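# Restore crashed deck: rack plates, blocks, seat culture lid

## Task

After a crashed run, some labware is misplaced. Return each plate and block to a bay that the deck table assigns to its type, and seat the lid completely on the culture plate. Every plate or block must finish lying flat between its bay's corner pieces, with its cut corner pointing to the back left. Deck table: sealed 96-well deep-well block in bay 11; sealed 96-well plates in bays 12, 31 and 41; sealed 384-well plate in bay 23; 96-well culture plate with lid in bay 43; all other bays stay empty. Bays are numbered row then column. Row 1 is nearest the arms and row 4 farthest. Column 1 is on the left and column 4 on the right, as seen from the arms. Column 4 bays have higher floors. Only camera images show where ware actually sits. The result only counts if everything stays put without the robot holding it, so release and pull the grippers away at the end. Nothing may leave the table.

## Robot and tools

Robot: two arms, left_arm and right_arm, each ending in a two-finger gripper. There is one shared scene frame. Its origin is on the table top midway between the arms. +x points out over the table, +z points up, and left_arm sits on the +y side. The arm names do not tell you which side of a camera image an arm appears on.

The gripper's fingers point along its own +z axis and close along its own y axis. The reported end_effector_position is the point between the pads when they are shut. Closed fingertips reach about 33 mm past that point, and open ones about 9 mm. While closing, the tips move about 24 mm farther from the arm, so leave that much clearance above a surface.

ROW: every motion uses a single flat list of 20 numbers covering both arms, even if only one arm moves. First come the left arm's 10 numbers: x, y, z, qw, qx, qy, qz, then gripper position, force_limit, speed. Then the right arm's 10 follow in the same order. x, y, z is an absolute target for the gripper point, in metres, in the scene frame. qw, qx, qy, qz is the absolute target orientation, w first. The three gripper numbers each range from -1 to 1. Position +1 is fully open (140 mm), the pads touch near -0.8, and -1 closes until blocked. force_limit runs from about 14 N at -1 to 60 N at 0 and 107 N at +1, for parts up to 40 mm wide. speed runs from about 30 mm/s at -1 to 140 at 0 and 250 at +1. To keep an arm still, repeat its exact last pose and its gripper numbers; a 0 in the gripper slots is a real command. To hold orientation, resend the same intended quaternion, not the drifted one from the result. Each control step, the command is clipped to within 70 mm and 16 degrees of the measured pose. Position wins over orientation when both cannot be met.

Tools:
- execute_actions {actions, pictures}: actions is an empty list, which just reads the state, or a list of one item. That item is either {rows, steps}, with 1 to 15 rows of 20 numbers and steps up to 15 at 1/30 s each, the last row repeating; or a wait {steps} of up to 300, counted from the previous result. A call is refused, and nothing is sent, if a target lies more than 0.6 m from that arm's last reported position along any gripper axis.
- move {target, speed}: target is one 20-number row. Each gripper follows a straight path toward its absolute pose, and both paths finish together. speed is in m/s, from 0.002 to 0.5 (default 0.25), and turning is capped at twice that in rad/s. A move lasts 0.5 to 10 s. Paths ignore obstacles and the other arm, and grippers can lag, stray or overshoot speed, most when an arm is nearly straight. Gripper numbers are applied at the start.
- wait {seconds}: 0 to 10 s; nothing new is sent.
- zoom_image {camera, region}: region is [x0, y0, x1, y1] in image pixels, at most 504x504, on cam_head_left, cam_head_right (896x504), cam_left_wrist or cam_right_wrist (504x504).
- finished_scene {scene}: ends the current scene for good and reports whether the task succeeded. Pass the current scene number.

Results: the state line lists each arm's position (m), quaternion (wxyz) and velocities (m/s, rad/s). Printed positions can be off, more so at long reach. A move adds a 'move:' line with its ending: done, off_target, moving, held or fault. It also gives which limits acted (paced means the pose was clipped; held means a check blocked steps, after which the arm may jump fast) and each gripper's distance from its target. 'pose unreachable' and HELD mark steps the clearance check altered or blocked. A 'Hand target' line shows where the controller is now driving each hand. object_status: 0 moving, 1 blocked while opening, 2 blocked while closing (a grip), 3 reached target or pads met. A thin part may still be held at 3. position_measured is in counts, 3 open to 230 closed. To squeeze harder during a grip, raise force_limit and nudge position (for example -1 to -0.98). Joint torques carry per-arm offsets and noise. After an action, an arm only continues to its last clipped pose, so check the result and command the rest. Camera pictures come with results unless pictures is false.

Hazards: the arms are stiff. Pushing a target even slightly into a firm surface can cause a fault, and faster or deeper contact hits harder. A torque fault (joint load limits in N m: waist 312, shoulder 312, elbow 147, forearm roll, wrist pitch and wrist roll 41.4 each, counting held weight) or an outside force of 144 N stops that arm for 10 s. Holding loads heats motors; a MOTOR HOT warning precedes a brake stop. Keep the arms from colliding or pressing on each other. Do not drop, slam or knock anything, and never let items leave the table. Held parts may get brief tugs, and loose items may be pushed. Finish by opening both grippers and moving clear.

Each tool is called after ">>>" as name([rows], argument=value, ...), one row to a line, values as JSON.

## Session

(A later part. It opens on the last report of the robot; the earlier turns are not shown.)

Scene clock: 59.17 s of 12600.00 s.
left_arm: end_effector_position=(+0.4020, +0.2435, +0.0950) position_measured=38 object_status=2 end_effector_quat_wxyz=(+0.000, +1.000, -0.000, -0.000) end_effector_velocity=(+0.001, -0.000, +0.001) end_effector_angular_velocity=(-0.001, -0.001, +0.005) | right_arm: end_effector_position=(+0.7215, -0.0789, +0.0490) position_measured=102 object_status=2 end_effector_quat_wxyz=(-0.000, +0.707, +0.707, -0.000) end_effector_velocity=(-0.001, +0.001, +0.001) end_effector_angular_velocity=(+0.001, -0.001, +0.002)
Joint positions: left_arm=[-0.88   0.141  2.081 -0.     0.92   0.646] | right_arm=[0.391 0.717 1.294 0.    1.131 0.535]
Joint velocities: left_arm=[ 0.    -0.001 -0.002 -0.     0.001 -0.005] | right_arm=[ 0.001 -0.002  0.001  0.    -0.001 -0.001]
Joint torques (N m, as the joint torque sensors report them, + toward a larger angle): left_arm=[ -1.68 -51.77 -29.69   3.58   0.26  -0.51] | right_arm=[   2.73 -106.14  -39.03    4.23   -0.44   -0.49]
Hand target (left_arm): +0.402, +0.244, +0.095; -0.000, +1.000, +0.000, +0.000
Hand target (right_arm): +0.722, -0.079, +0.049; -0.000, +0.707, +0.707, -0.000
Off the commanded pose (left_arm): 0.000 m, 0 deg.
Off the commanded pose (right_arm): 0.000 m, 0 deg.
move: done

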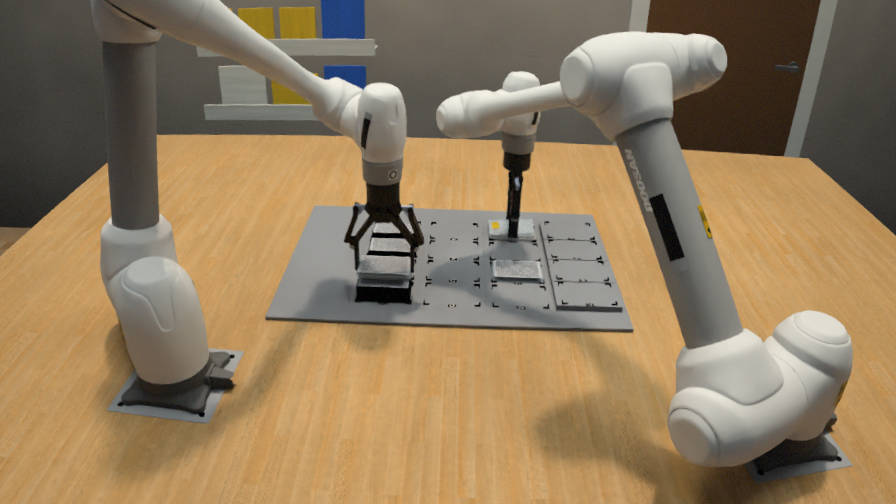

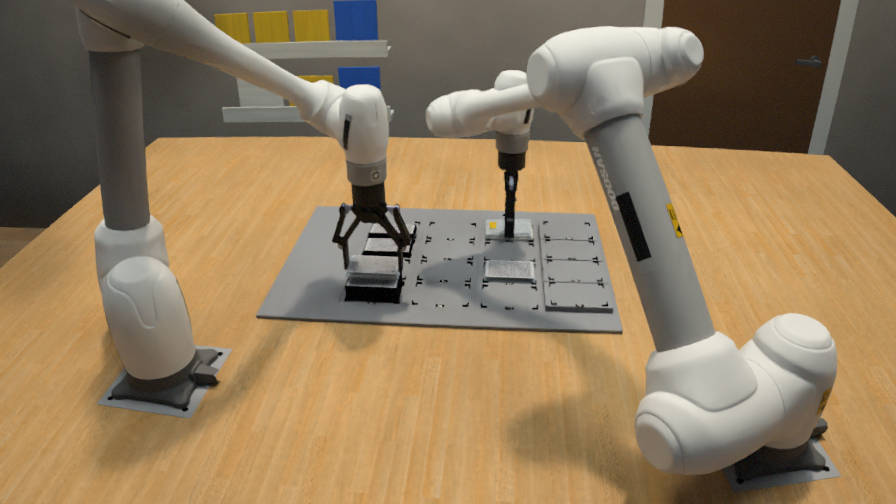

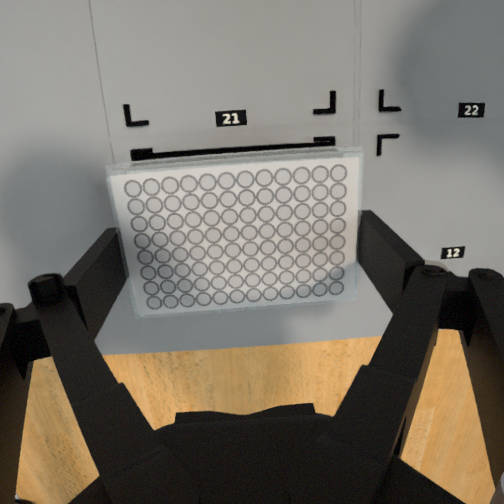

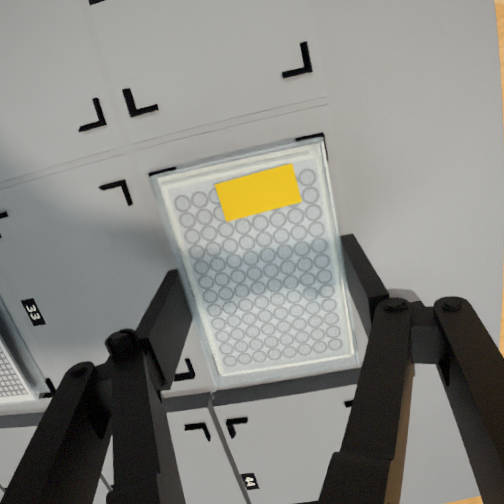

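>>> move(target=[0.402,0.088,0.092,0,1,-0.005,0,-0.98,-0.3,-0.7,0.7223,-0.080,0.0445,0,0.7071,0.7071,0,-0.98,-0.6,-0.7], speed=0.12)

>>> zoom_image(camera="cam_right_wrist", region=[110, 120, 410, 420])

Scene clock: 67.20 s of 12600.00 s.
left_arm: end_effector_position=(+0.4018, +0.0879, +0.0922) position_measured=38 object_status=2 end_effector_quat_wxyz=(+0.000, +1.000, -0.005, -0.000) end_effector_velocity=(-0.000, -0.001, +0.000) end_effector_angular_velocity=(-0.000, +0.000, -0.000) | right_arm: end_effector_position=(+0.7223, -0.0800, +0.0445) position_measured=102 object_status=2 end_effector_quat_wxyz=(-0.000, +0.707, +0.707, +0.000) end_effector_velocity=(-0.001, +0.001, +0.000) end_effector_angular_velocity=(+0.000, +0.000, +0.001)
Joint positions: left_arm=[-1.022  0.322  1.849 -0.001  0.97   0.513] | right_arm=[0.389 0.721 1.296 0.    1.124 0.534]
Joint velocities: left_arm=[-0.001  0.001 -0.002 -0.001  0.001 -0.   ] | right_arm=[ 0.001 -0.     0.001  0.     0.     0.   ]
Joint torques (N m, as the joint torque sensors report them, + toward a larger angle): left_arm=[ -0.78 -71.29 -31.24   3.76   0.35  -0.57] | right_arm=[ -6.56 -76.78 -26.57   1.28  -2.47  -0.2 ]
Hand target (left_arm): +0.402, +0.088, +0.092; +0.000, +1.000, -0.005, -0.000
Hand target (right_arm): +0.722, -0.080, +0.045; -0.000, +0.707, +0.707, -0.000
Off the commanded pose (left_arm): 0.000 m, 0 deg.
Off the commanded pose (right_arm): 0.000 m, 0 deg.
After step 90, 3.33 s passed at rest.
move: done

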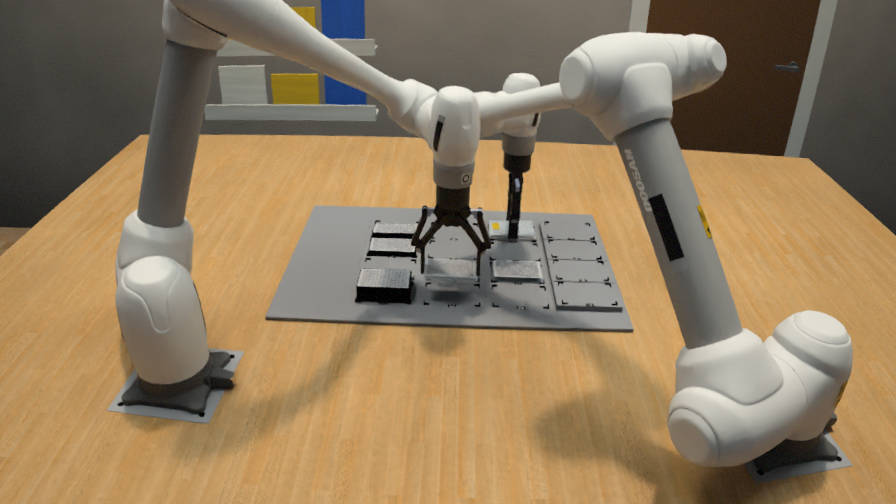

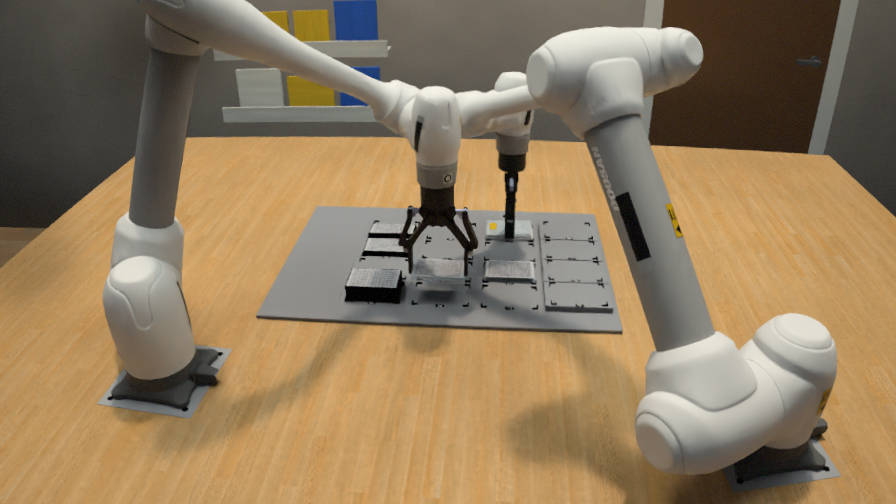

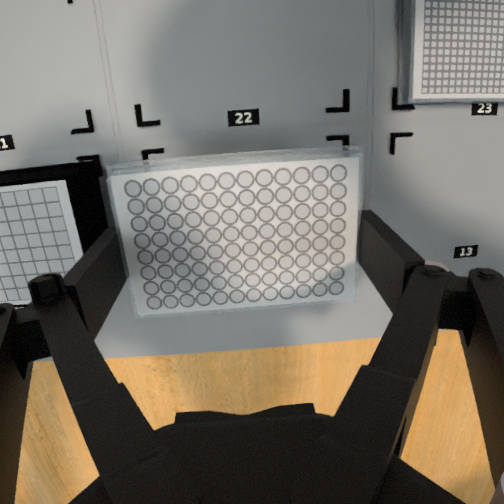

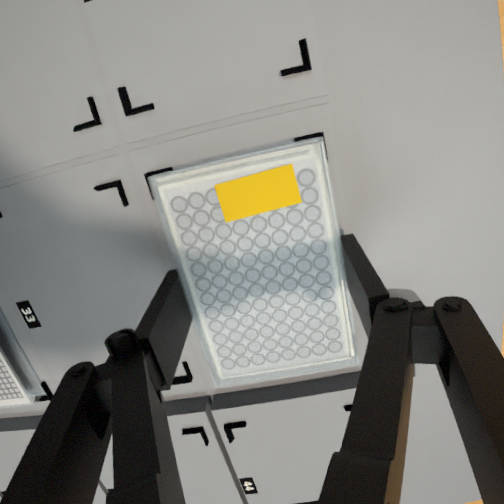

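Region (110, 120, 410, 420) of cam_right_wrist's 504x504 image, scaled by 1.680, with more detail than that image has.

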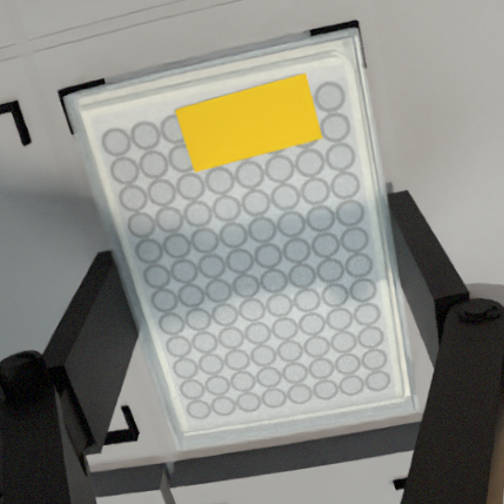

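>>> move(target=[0.402,0.081,0.065,0,1,-0.003,0,-0.98,-0.3,-0.7,0.7212,-0.0792,0.0465,0,0.705,0.709,0,-0.98,-0.6,-0.7], speed=0.05)

>>> move(target=[0.402,0.081,0.043,0,1,-0.003,0,-0.98,-0.3,-0.7,0.7212,-0.0792,0.044,0,0.705,0.709,0,-0.98,-0.6,-0.7], speed=0.04)

Scene clock: 73.57 s of 12600.00 s.
left_arm: end_effector_position=(+0.4019, +0.0855, +0.0826) position_measured=38 object_status=2 end_effector_quat_wxyz=(+0.000, +1.000, -0.004, -0.000) end_effector_velocity=(+0.001, -0.000, +0.000) end_effector_angular_velocity=(-0.000, -0.001, -0.001) | right_arm: end_effector_position=(+0.7217, -0.0798, +0.0454) position_measured=102 object_status=2 end_effector_quat_wxyz=(+0.000, +0.706, +0.708, -0.000) end_effector_velocity=(-0.000, +0.000, -0.000) end_effector_angular_velocity=(+0.000, +0.000, +0.000)
Joint positions: left_arm=[-1.024  0.335  1.852 -0.     0.955  0.51 ] | right_arm=[ 0.39   0.72   1.297 -0.     1.126  0.531]
Joint velocities: left_arm=[ 0.    -0.    -0.     0.001  0.     0.   ] | right_arm=[ 0. -0.  0.  0.  0.  0.]
Joint torques (N m, as the joint torque sensors report them, + toward a larger angle): left_arm=[ -1.78 -72.83 -30.63   3.68   0.25  -0.45] | right_arm=[  -1.54 -103.17  -37.46    3.87    0.74    0.08]
Hand target (left_arm): +0.402, +0.085, +0.083; +0.000, +1.000, -0.004, -0.000
Hand target (right_arm): +0.722, -0.080, +0.045; +0.000, +0.706, +0.708, -0.000
Off the commanded pose (left_arm): 0.018 m, 0 deg.
Off the commanded pose (right_arm): 0.001 m, 0 deg.
After step 90, 2.57 s passed at rest.
move: held (left_arm, right_arm); limits=held; held on 15 of 24 steps (left_arm, right_arm), including the last (left_arm, right_arm)
pose unreachable (left arm): on one or more control steps of this call this arm could not follow its commanded pose, so it was not sent that pose on those steps. On the call's last step it was still not sent that pose. It may still have moved: this result reports where it is.
cause: the commanded pose would bring a part of the arm too close to another arm (a part of this arm just beyond joint 4 (forearm roll) and a part of the other arm just beyond its joint 4 (forearm roll)).
pose unreachable (right arm): on one or more control steps of this call this arm could not follow its commanded pose, so it was not sent that pose on those steps. On the call's last step it was still not sent that pose. It may still have moved: this result reports where it is.
cause: the commanded pose would bring a part of the arm too close to another arm (a part of this arm just beyond joint 4 (forearm roll) and a part of the other arm just beyond its joint 4 (forearm roll)).

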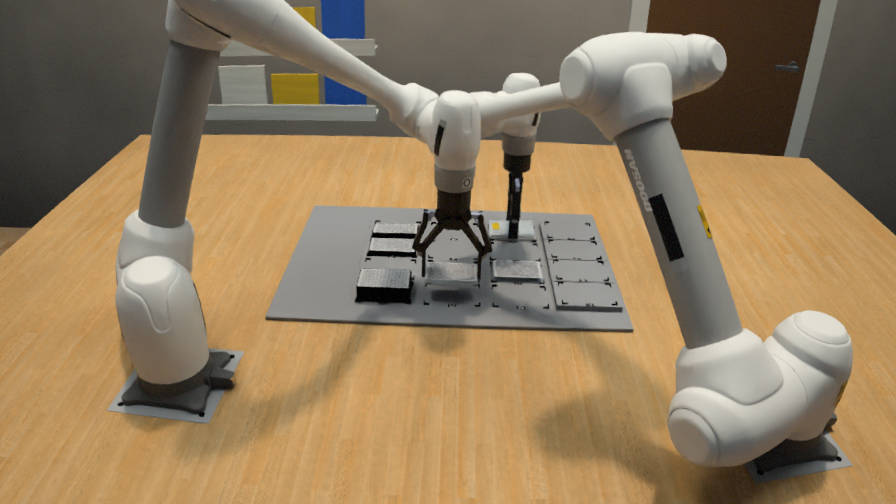

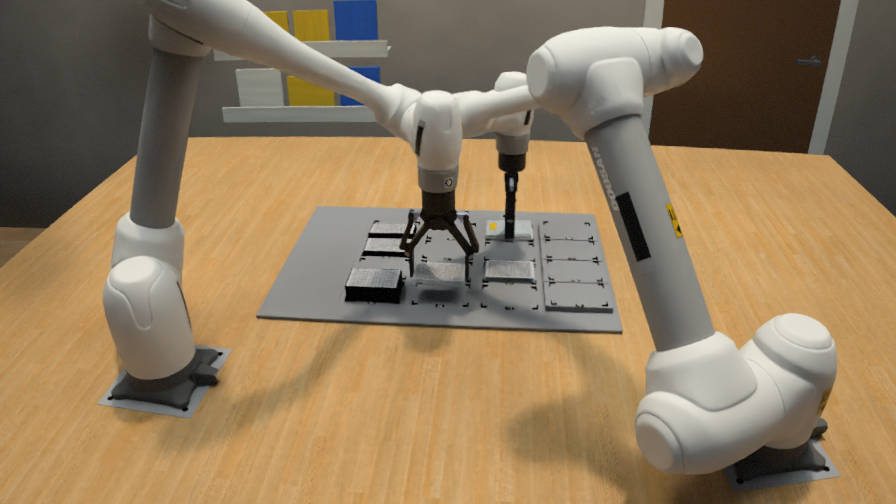

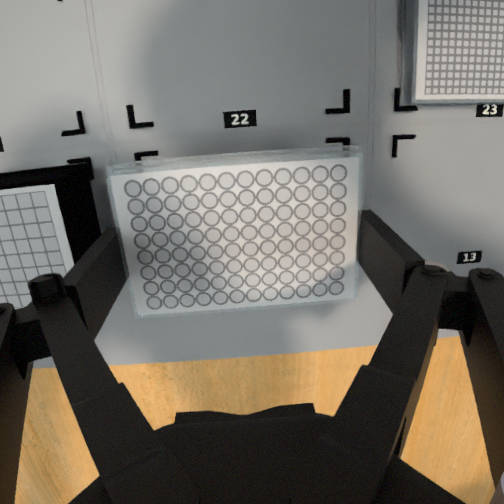

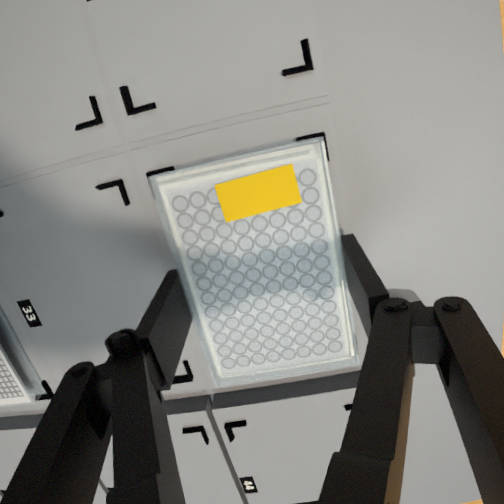

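Scene clock: 75.03 s of 12600.00 s.
left_arm: end_effector_position=(+0.4020, +0.0853, +0.0815) position_measured=38 object_status=2 end_effector_quat_wxyz=(+0.000, +1.000, -0.004, -0.000) end_effector_velocity=(-0.000, +0.000, -0.000) end_effector_angular_velocity=(+0.001, +0.000, -0.002) | right_arm: end_effector_position=(+0.7212, -0.0792, +0.0440) position_measured=102 object_status=2 end_effector_quat_wxyz=(-0.000, +0.705, +0.709, +0.000) end_effector_velocity=(+0.001, -0.002, -0.000) end_effector_angular_velocity=(-0.001, -0.000, -0.002)
Joint positions: left_arm=[-1.024  0.336  1.853 -0.     0.953  0.51 ] | right_arm=[0.391 0.72  1.298 0.    1.123 0.53 ]
Joint velocities: left_arm=[-0.    -0.     0.     0.     0.001  0.002] | right_arm=[-0.002  0.     0.    -0.001 -0.    -0.   ]
Joint torques (N m, as the joint torque sensors report them, + toward a larger angle): left_arm=[ -1.12 -73.02 -30.38   3.76   0.41  -0.31] | right_arm=[  3.46 -73.79 -26.8    5.43  -2.44  -0.37]
Hand target (left_arm): +0.402, +0.085, +0.082; +0.000, +1.000, -0.004, -0.000
Hand target (right_arm): +0.721, -0.079, +0.044; -0.000, +0.705, +0.709, +0.000
Off the commanded pose (left_arm): 0.039 m, 0 deg.
Off the commanded pose (right_arm): 0.000 m, 0 deg.
move: held (left_arm); limits=held; held on 32 of 37 steps (left_arm), including the last (left_arm)
pose unreachable (left arm): on one or more control steps of this call this arm could not follow its commanded pose, so it was not sent that pose on those steps. On the call's last step it was still not sent that pose. It may still have moved: this result reports where it is.
cause: the commanded pose would bring a part of the arm too close to another arm (a part of this arm just beyond joint 4 (forearm roll) and a part of the other arm just beyond its joint 4 (forearm roll)).

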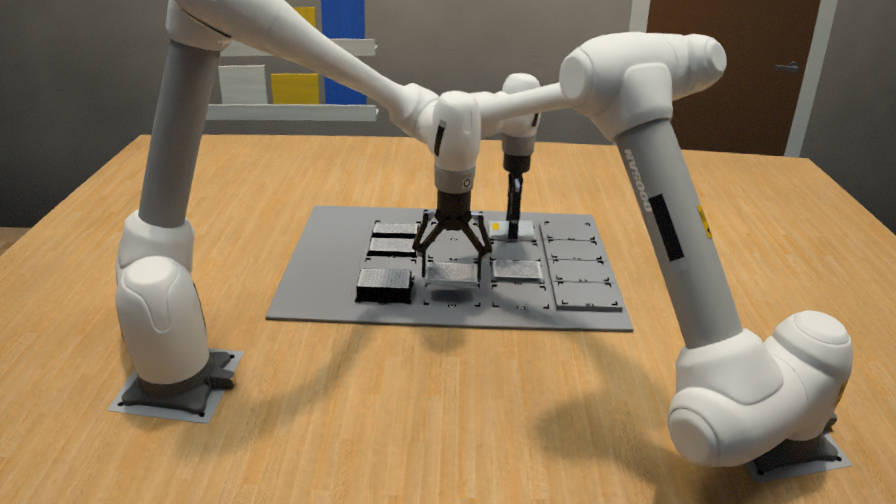

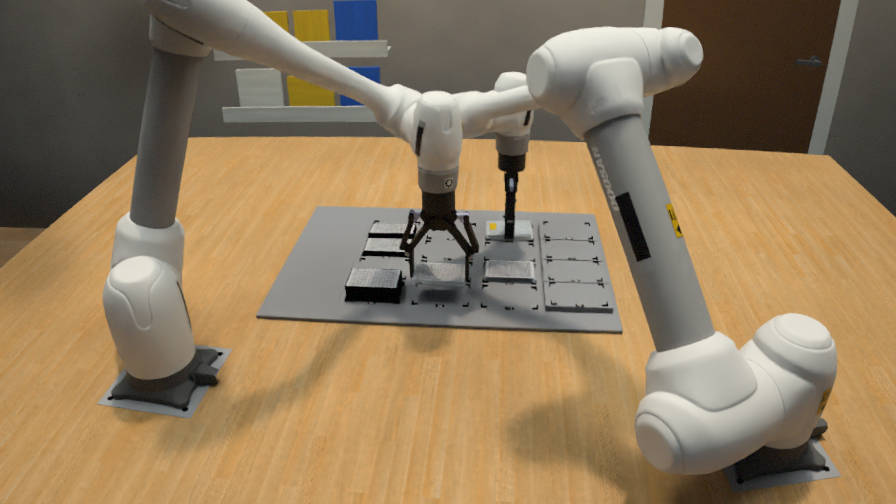

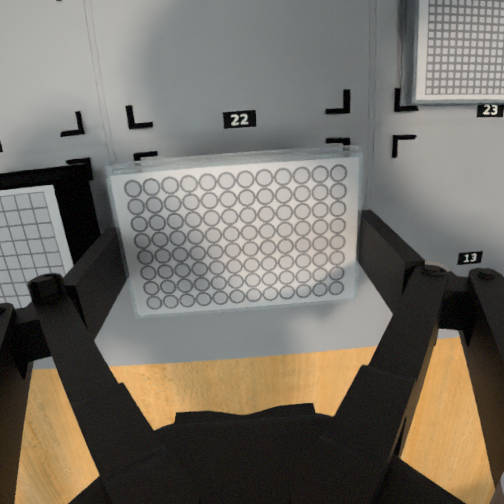

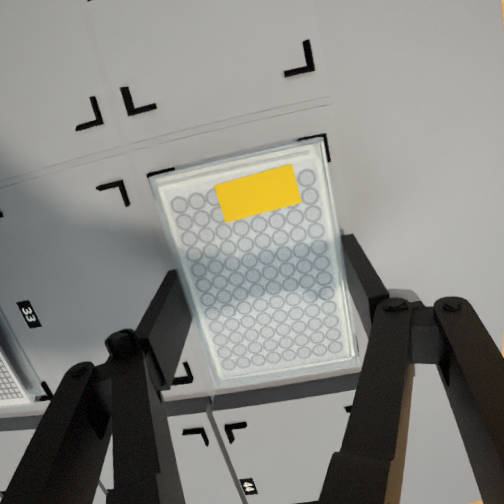

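>>> zoom_image(camera="cam_right_wrist", region=[140, 120, 340, 230])

>>> zoom_image(camera="cam_right_wrist", region=[190, 300, 380, 400])

>>> zoom_image(camera="cam_head_left", region=[475, 205, 555, 250])

Region (140, 120, 340, 230) of cam_right_wrist's 504x504 image, scaled by 2.520, with more detail than that image has; it fills the top 277 rows of this view, and the rest is white.

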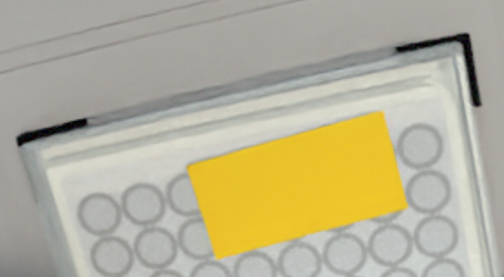

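Region (190, 300, 380, 400) of cam_right_wrist's 504x504 image, scaled by 2.653, with more detail than that image has; it fills the top 265 rows of this view, and the rest is white.

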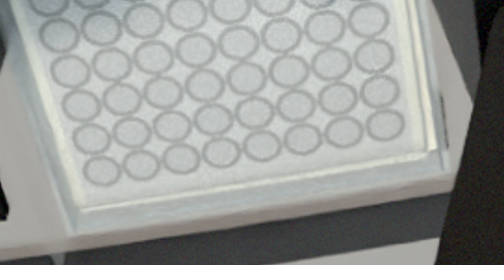

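Region (475, 205, 555, 250) of cam_head_left's 896x504 image, scaled by 6.300, with more detail than that image has; it fills the top 284 rows of this view, and the rest is white.

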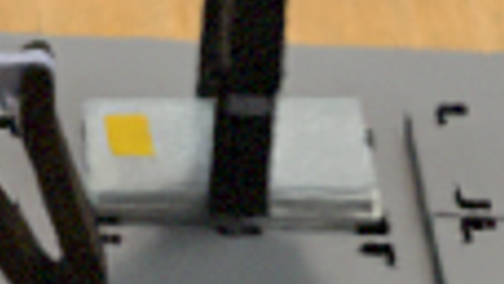

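>>> move(target=[0.38,0.085,0.085,0,1,-0.003,0,-0.98,-0.3,-0.7,0.7216,-0.0812,0.0462,0,0.706,0.708,0,-0.98,-0.6,-0.7], speed=0.04)

>>> move(target=[0.38,0.085,0.085,0,1,-0.003,0,-0.98,-0.3,-0.7,0.7216,-0.0812,0.0437,0,0.706,0.708,0,-0.98,-0.6,-0.7], speed=0.005)

>>> zoom_image(camera="cam_right_wrist", region=[130, 125, 400, 395])

Scene clock: 88.53 s of 12600.00 s.
left_arm: end_effector_position=(+0.3800, +0.0850, +0.0850) position_measured=38 object_status=2 end_effector_quat_wxyz=(+0.000, +1.000, -0.003, -0.000) end_effector_velocity=(-0.001, -0.000, +0.000) end_effector_angular_velocity=(-0.001, -0.001, -0.001) | right_arm: end_effector_position=(+0.7216, -0.0812, +0.0462) position_measured=102 object_status=2 end_effector_quat_wxyz=(-0.000, +0.706, +0.708, -0.000) end_effector_velocity=(-0.000, +0.000, +0.001) end_effector_angular_velocity=(+0.000, -0.001, +0.000)
Joint positions: left_arm=[-1.054  0.317  1.872 -0.     0.952  0.478] | right_arm=[0.389 0.718 1.299 0.    1.125 0.53 ]
Joint velocities: left_arm=[-0.002 -0.001  0.     0.001 -0.001 -0.001] | right_arm=[ 0.    -0.001  0.    -0.     0.     0.   ]
Joint torques (N m, as the joint torque sensors report them, + toward a larger angle): left_arm=[ -1.89 -69.65 -31.13   3.74   0.37  -0.7 ] | right_arm=[   2.38 -104.58  -39.25    3.52   -0.19   -0.5 ]
Hand target (left_arm): +0.380, +0.085, +0.085; +0.000, +1.000, -0.003, -0.000
Hand target (right_arm): +0.722, -0.081, +0.046; +0.000, +0.706, +0.708, -0.000
Off the commanded pose (left_arm): 0.000 m, 0 deg.
Off the commanded pose (right_arm): 0.000 m, 0 deg.
After step 90, 9.63 s passed at rest.
move: done

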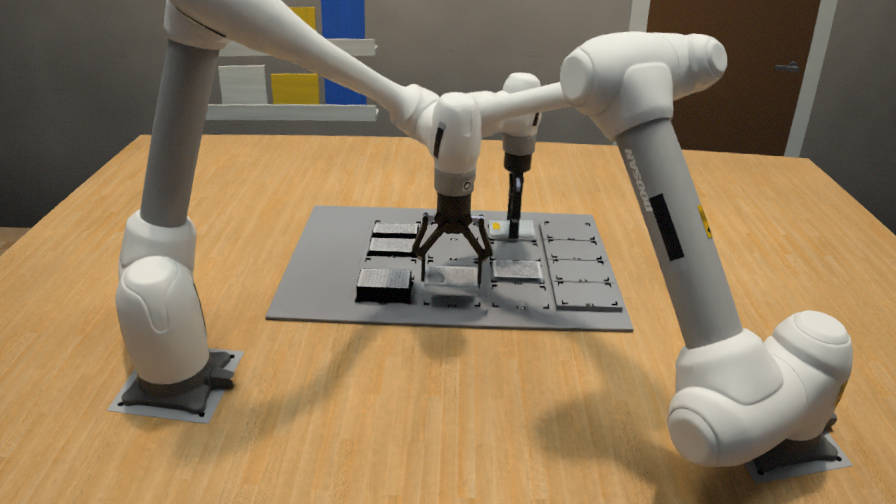

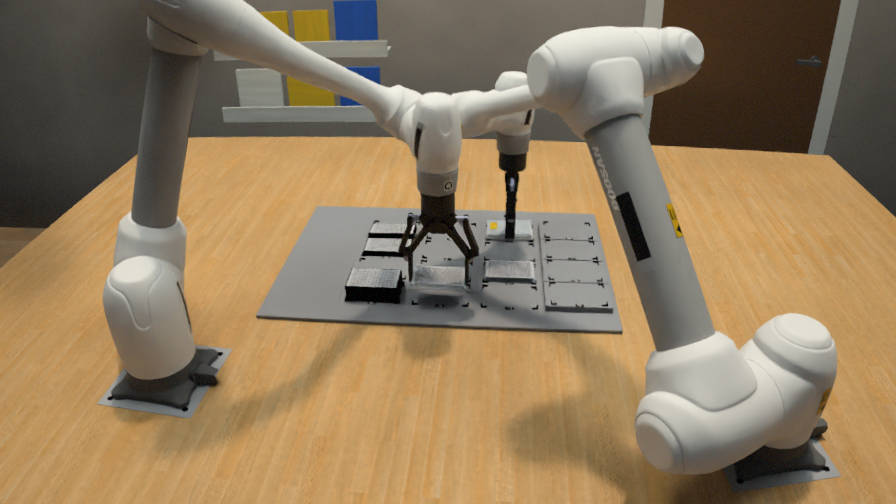

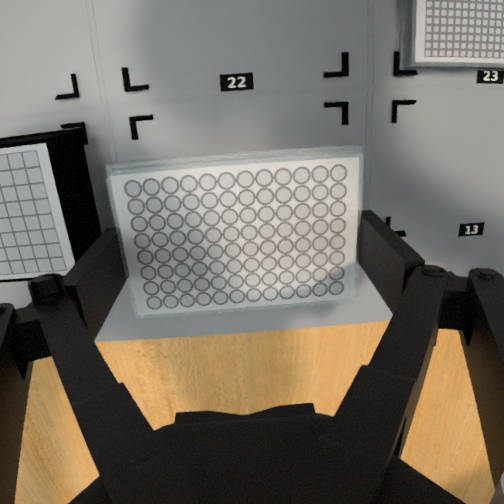

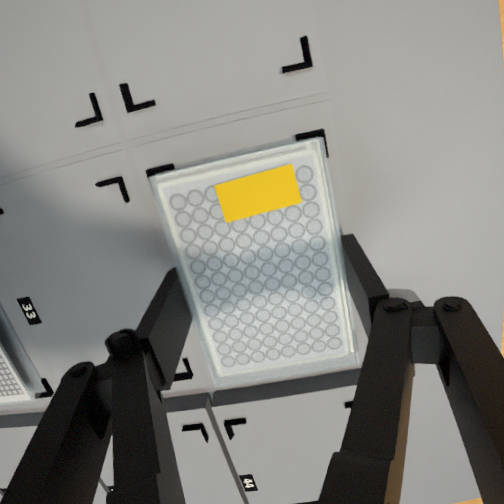

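Scene clock: 89.23 s of 12600.00 s.
left_arm: end_effector_position=(+0.3800, +0.0850, +0.0850) position_measured=38 object_status=2 end_effector_quat_wxyz=(-0.000, +1.000, -0.003, -0.000) end_effector_velocity=(-0.000, -0.001, +0.000) end_effector_angular_velocity=(-0.001, -0.001, +0.000) | right_arm: end_effector_position=(+0.7216, -0.0812, +0.0439) position_measured=102 object_status=2 end_effector_quat_wxyz=(+0.000, +0.706, +0.708, +0.000) end_effector_velocity=(+0.000, -0.000, +0.000) end_effector_angular_velocity=(+0.001, -0.000, -0.001)
Joint positions: left_arm=[-1.054  0.317  1.872 -0.     0.953  0.477] | right_arm=[0.389 0.719 1.3   0.    1.122 0.53 ]
Joint velocities: left_arm=[-0.001 -0.    -0.     0.    -0.002 -0.001] | right_arm=[-0.001 -0.001  0.001  0.001 -0.     0.   ]
Joint torques (N m, as the joint torque sensors report them, + toward a larger angle): left_arm=[ -0.73 -71.71 -31.2    3.67   0.39  -0.31] | right_arm=[ -2.21 -86.87 -31.87   3.75  -2.58  -0.19]
Hand target (left_arm): +0.380, +0.085, +0.085; +0.000, +1.000, -0.003, -0.000
Hand target (right_arm): +0.722, -0.081, +0.044; -0.000, +0.706, +0.708, +0.000
Off the commanded pose (left_arm): 0.000 m, 0 deg.
Off the commanded pose (right_arm): 0.000 m, 0 deg.
move: done

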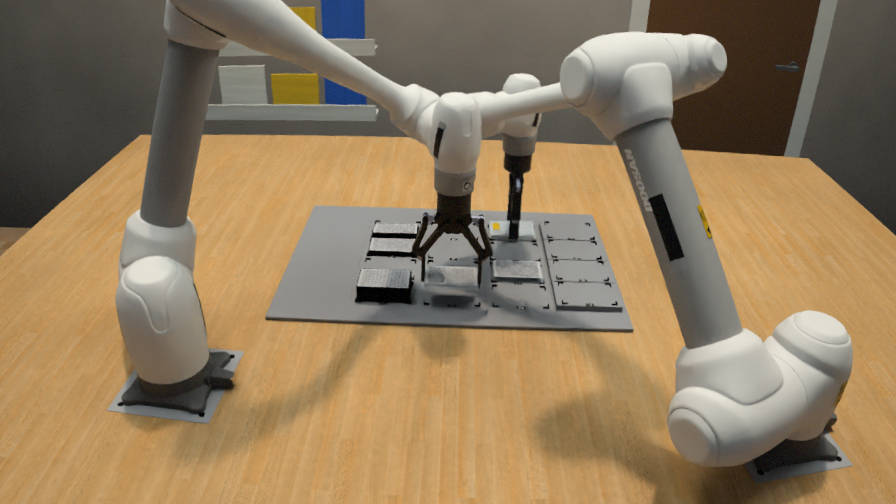

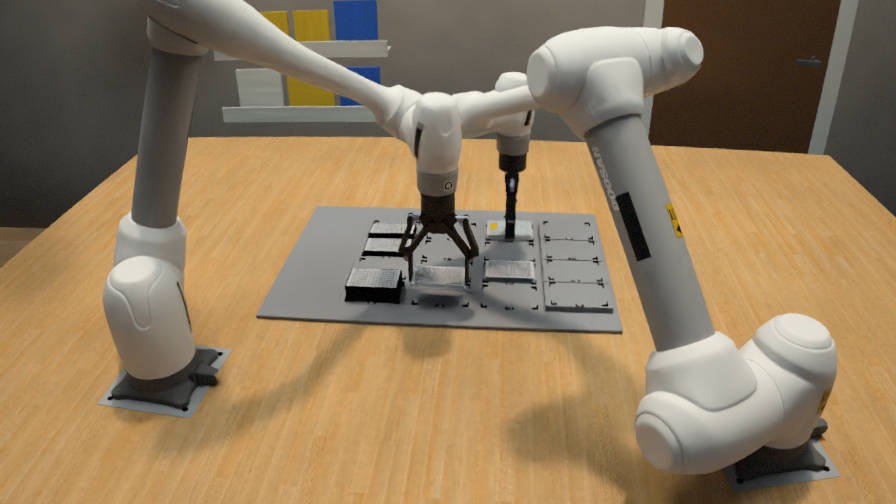

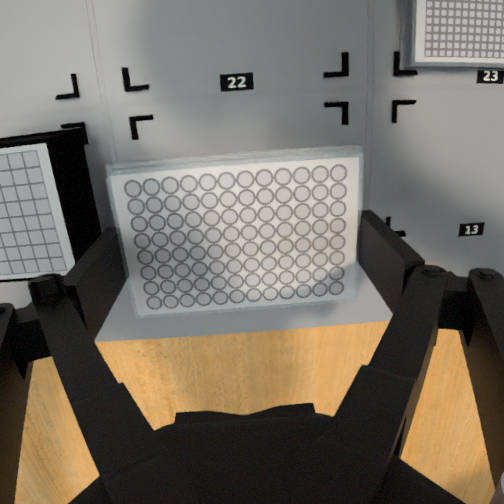

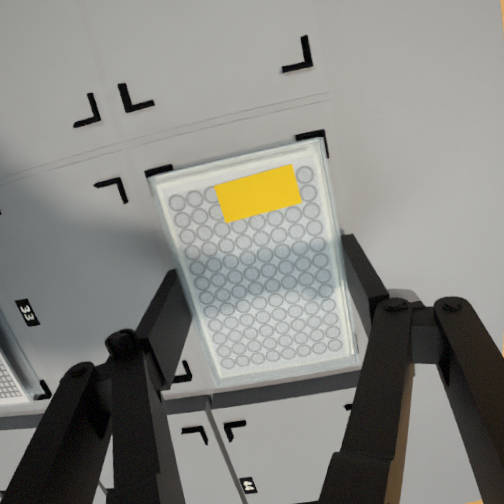

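Region (130, 125, 400, 395) of cam_right_wrist's 504x504 image, scaled by 1.867, with more detail than that image has.

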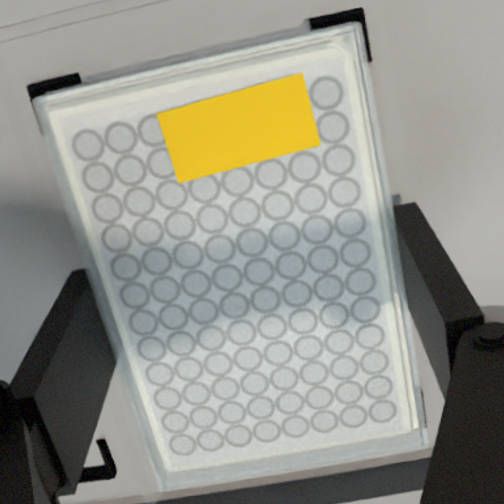

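>>> move(target=[0.38,0.085,0.085,0,1,-0.003,0,-0.98,-0.3,-0.7,0.7207,-0.0818,0.0455,0,0.704,0.710,0,-0.98,-0.6,-0.7], speed=0.01)

>>> move(target=[0.38,0.085,0.085,0,1,-0.003,0,-0.98,-0.3,-0.7,0.7207,-0.0818,0.0432,0,0.704,0.710,0,-0.98,-0.6,-0.7], speed=0.005)

>>> zoom_image(camera="cam_right_wrist", region=[130, 125, 400, 395])

Scene clock: 98.87 s of 12600.00 s.
left_arm: end_effector_position=(+0.3800, +0.0850, +0.0850) position_measured=38 object_status=2 end_effector_quat_wxyz=(+0.000, +1.000, -0.003, -0.000) end_effector_velocity=(+0.000, +0.000, +0.001) end_effector_angular_velocity=(-0.000, +0.000, +0.001) | right_arm: end_effector_position=(+0.7207, -0.0818, +0.0455) position_measured=102 object_status=2 end_effector_quat_wxyz=(-0.000, +0.704, +0.710, -0.000) end_effector_velocity=(+0.001, -0.001, +0.001) end_effector_angular_velocity=(-0.000, -0.002, -0.000)
Joint positions: left_arm=[-1.054  0.317  1.872 -0.     0.953  0.477] | right_arm=[0.389 0.717 1.302 0.    1.123 0.525]
Joint velocities: left_arm=[ 0.001 -0.001 -0.    -0.     0.001 -0.   ] | right_arm=[-0.001 -0.002 -0.    -0.001  0.    -0.001]
Joint torques (N m, as the joint torque sensors report them, + toward a larger angle): left_arm=[ -1.44 -70.08 -31.01   3.73   0.45  -0.19] | right_arm=[   2.86 -101.67  -38.63    4.15   -0.23   -0.25]
Hand target (left_arm): +0.380, +0.085, +0.085; -0.000, +1.000, -0.003, +0.000
Hand target (right_arm): +0.721, -0.082, +0.046; +0.000, +0.704, +0.710, -0.000
Off the commanded pose (left_arm): 0.000 m, 0 deg.
Off the commanded pose (right_arm): 0.000 m, 0 deg.
After step 90, 5.93 s passed at rest.
move: done

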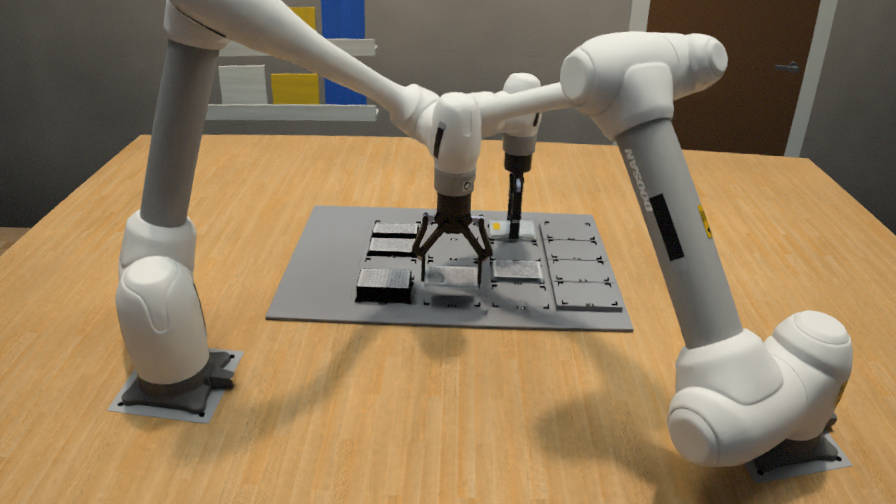

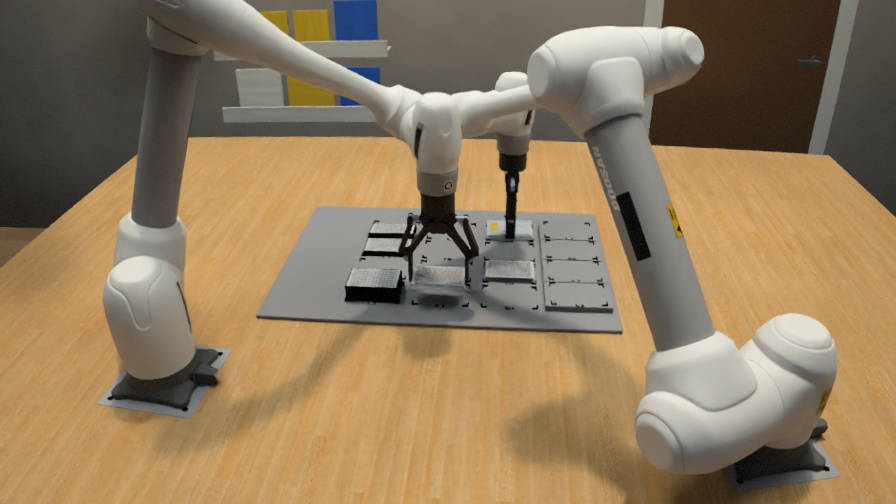

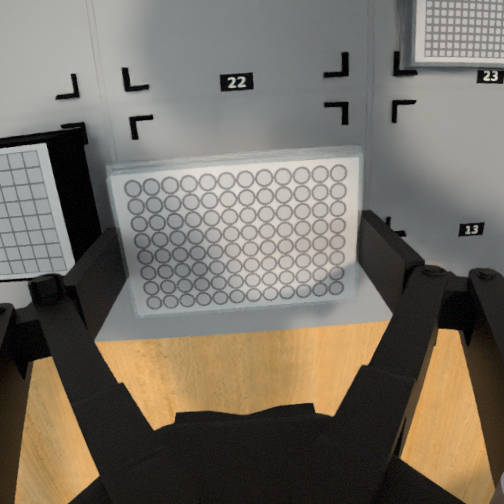

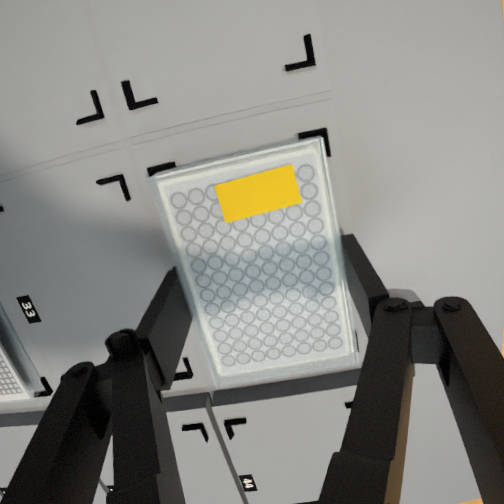

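Scene clock: 99.57 s of 12600.00 s.
left_arm: end_effector_position=(+0.3800, +0.0850, +0.0850) position_measured=38 object_status=2 end_effector_quat_wxyz=(+0.000, +1.000, -0.003, -0.000) end_effector_velocity=(-0.000, +0.001, -0.000) end_effector_angular_velocity=(+0.001, +0.001, +0.002) | right_arm: end_effector_position=(+0.7207, -0.0818, +0.0433) position_measured=102 object_status=2 end_effector_quat_wxyz=(+0.000, +0.704, +0.710, +0.000) end_effector_velocity=(+0.000, +0.000, -0.001) end_effector_angular_velocity=(+0.000, +0.000, -0.000)
Joint positions: left_arm=[-1.054  0.317  1.872 -0.     0.953  0.477] | right_arm=[0.389 0.718 1.304 0.    1.12  0.525]
Joint velocities: left_arm=[ 0.    -0.     0.    -0.001  0.001 -0.001] | right_arm=[-0.     0.001 -0.     0.001 -0.001  0.   ]
Joint torques (N m, as the joint torque sensors report them, + toward a larger angle): left_arm=[ -0.76 -71.45 -31.38   3.78   0.44  -0.31] | right_arm=[  1.9  -92.71 -33.07   4.07  -0.84  -0.36]
Hand target (left_arm): +0.380, +0.085, +0.085; -0.000, +1.000, -0.003, -0.000
Hand target (right_arm): +0.721, -0.082, +0.043; -0.000, +0.704, +0.710, +0.000
Off the commanded pose (left_arm): 0.000 m, 0 deg.
Off the commanded pose (right_arm): 0.000 m, 0 deg.
move: done

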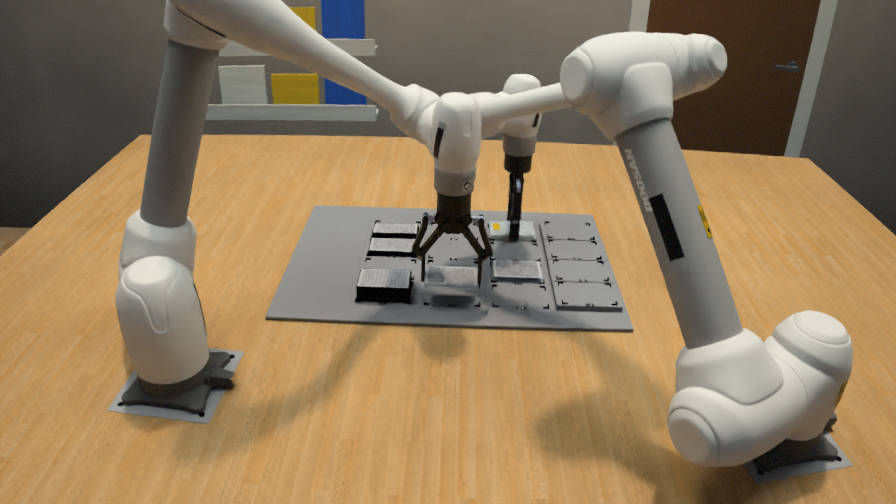

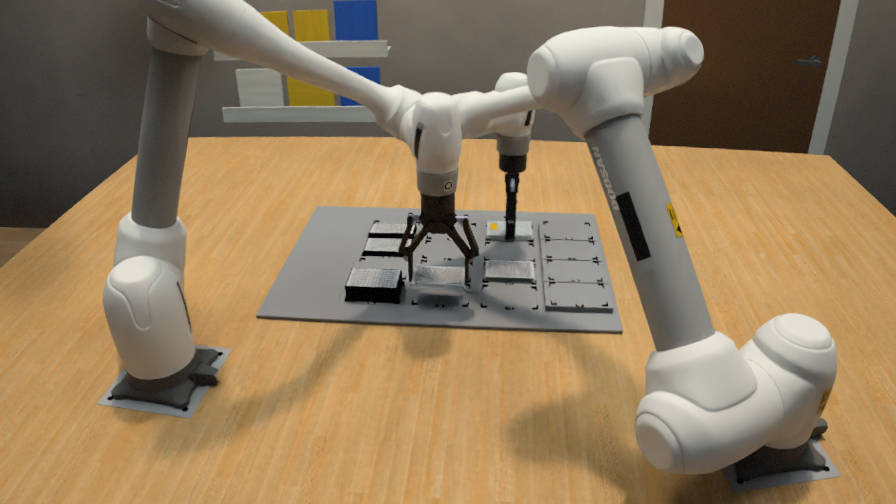

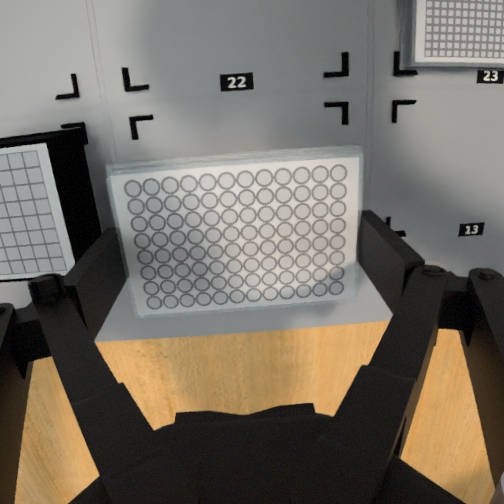

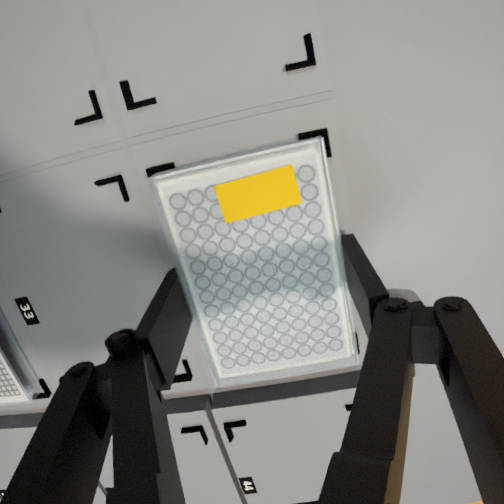

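Region (130, 125, 400, 395) of cam_right_wrist's 504x504 image, scaled by 1.867, with more detail than that image has.

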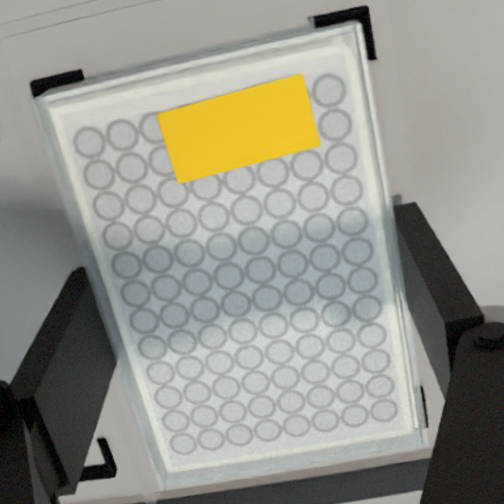

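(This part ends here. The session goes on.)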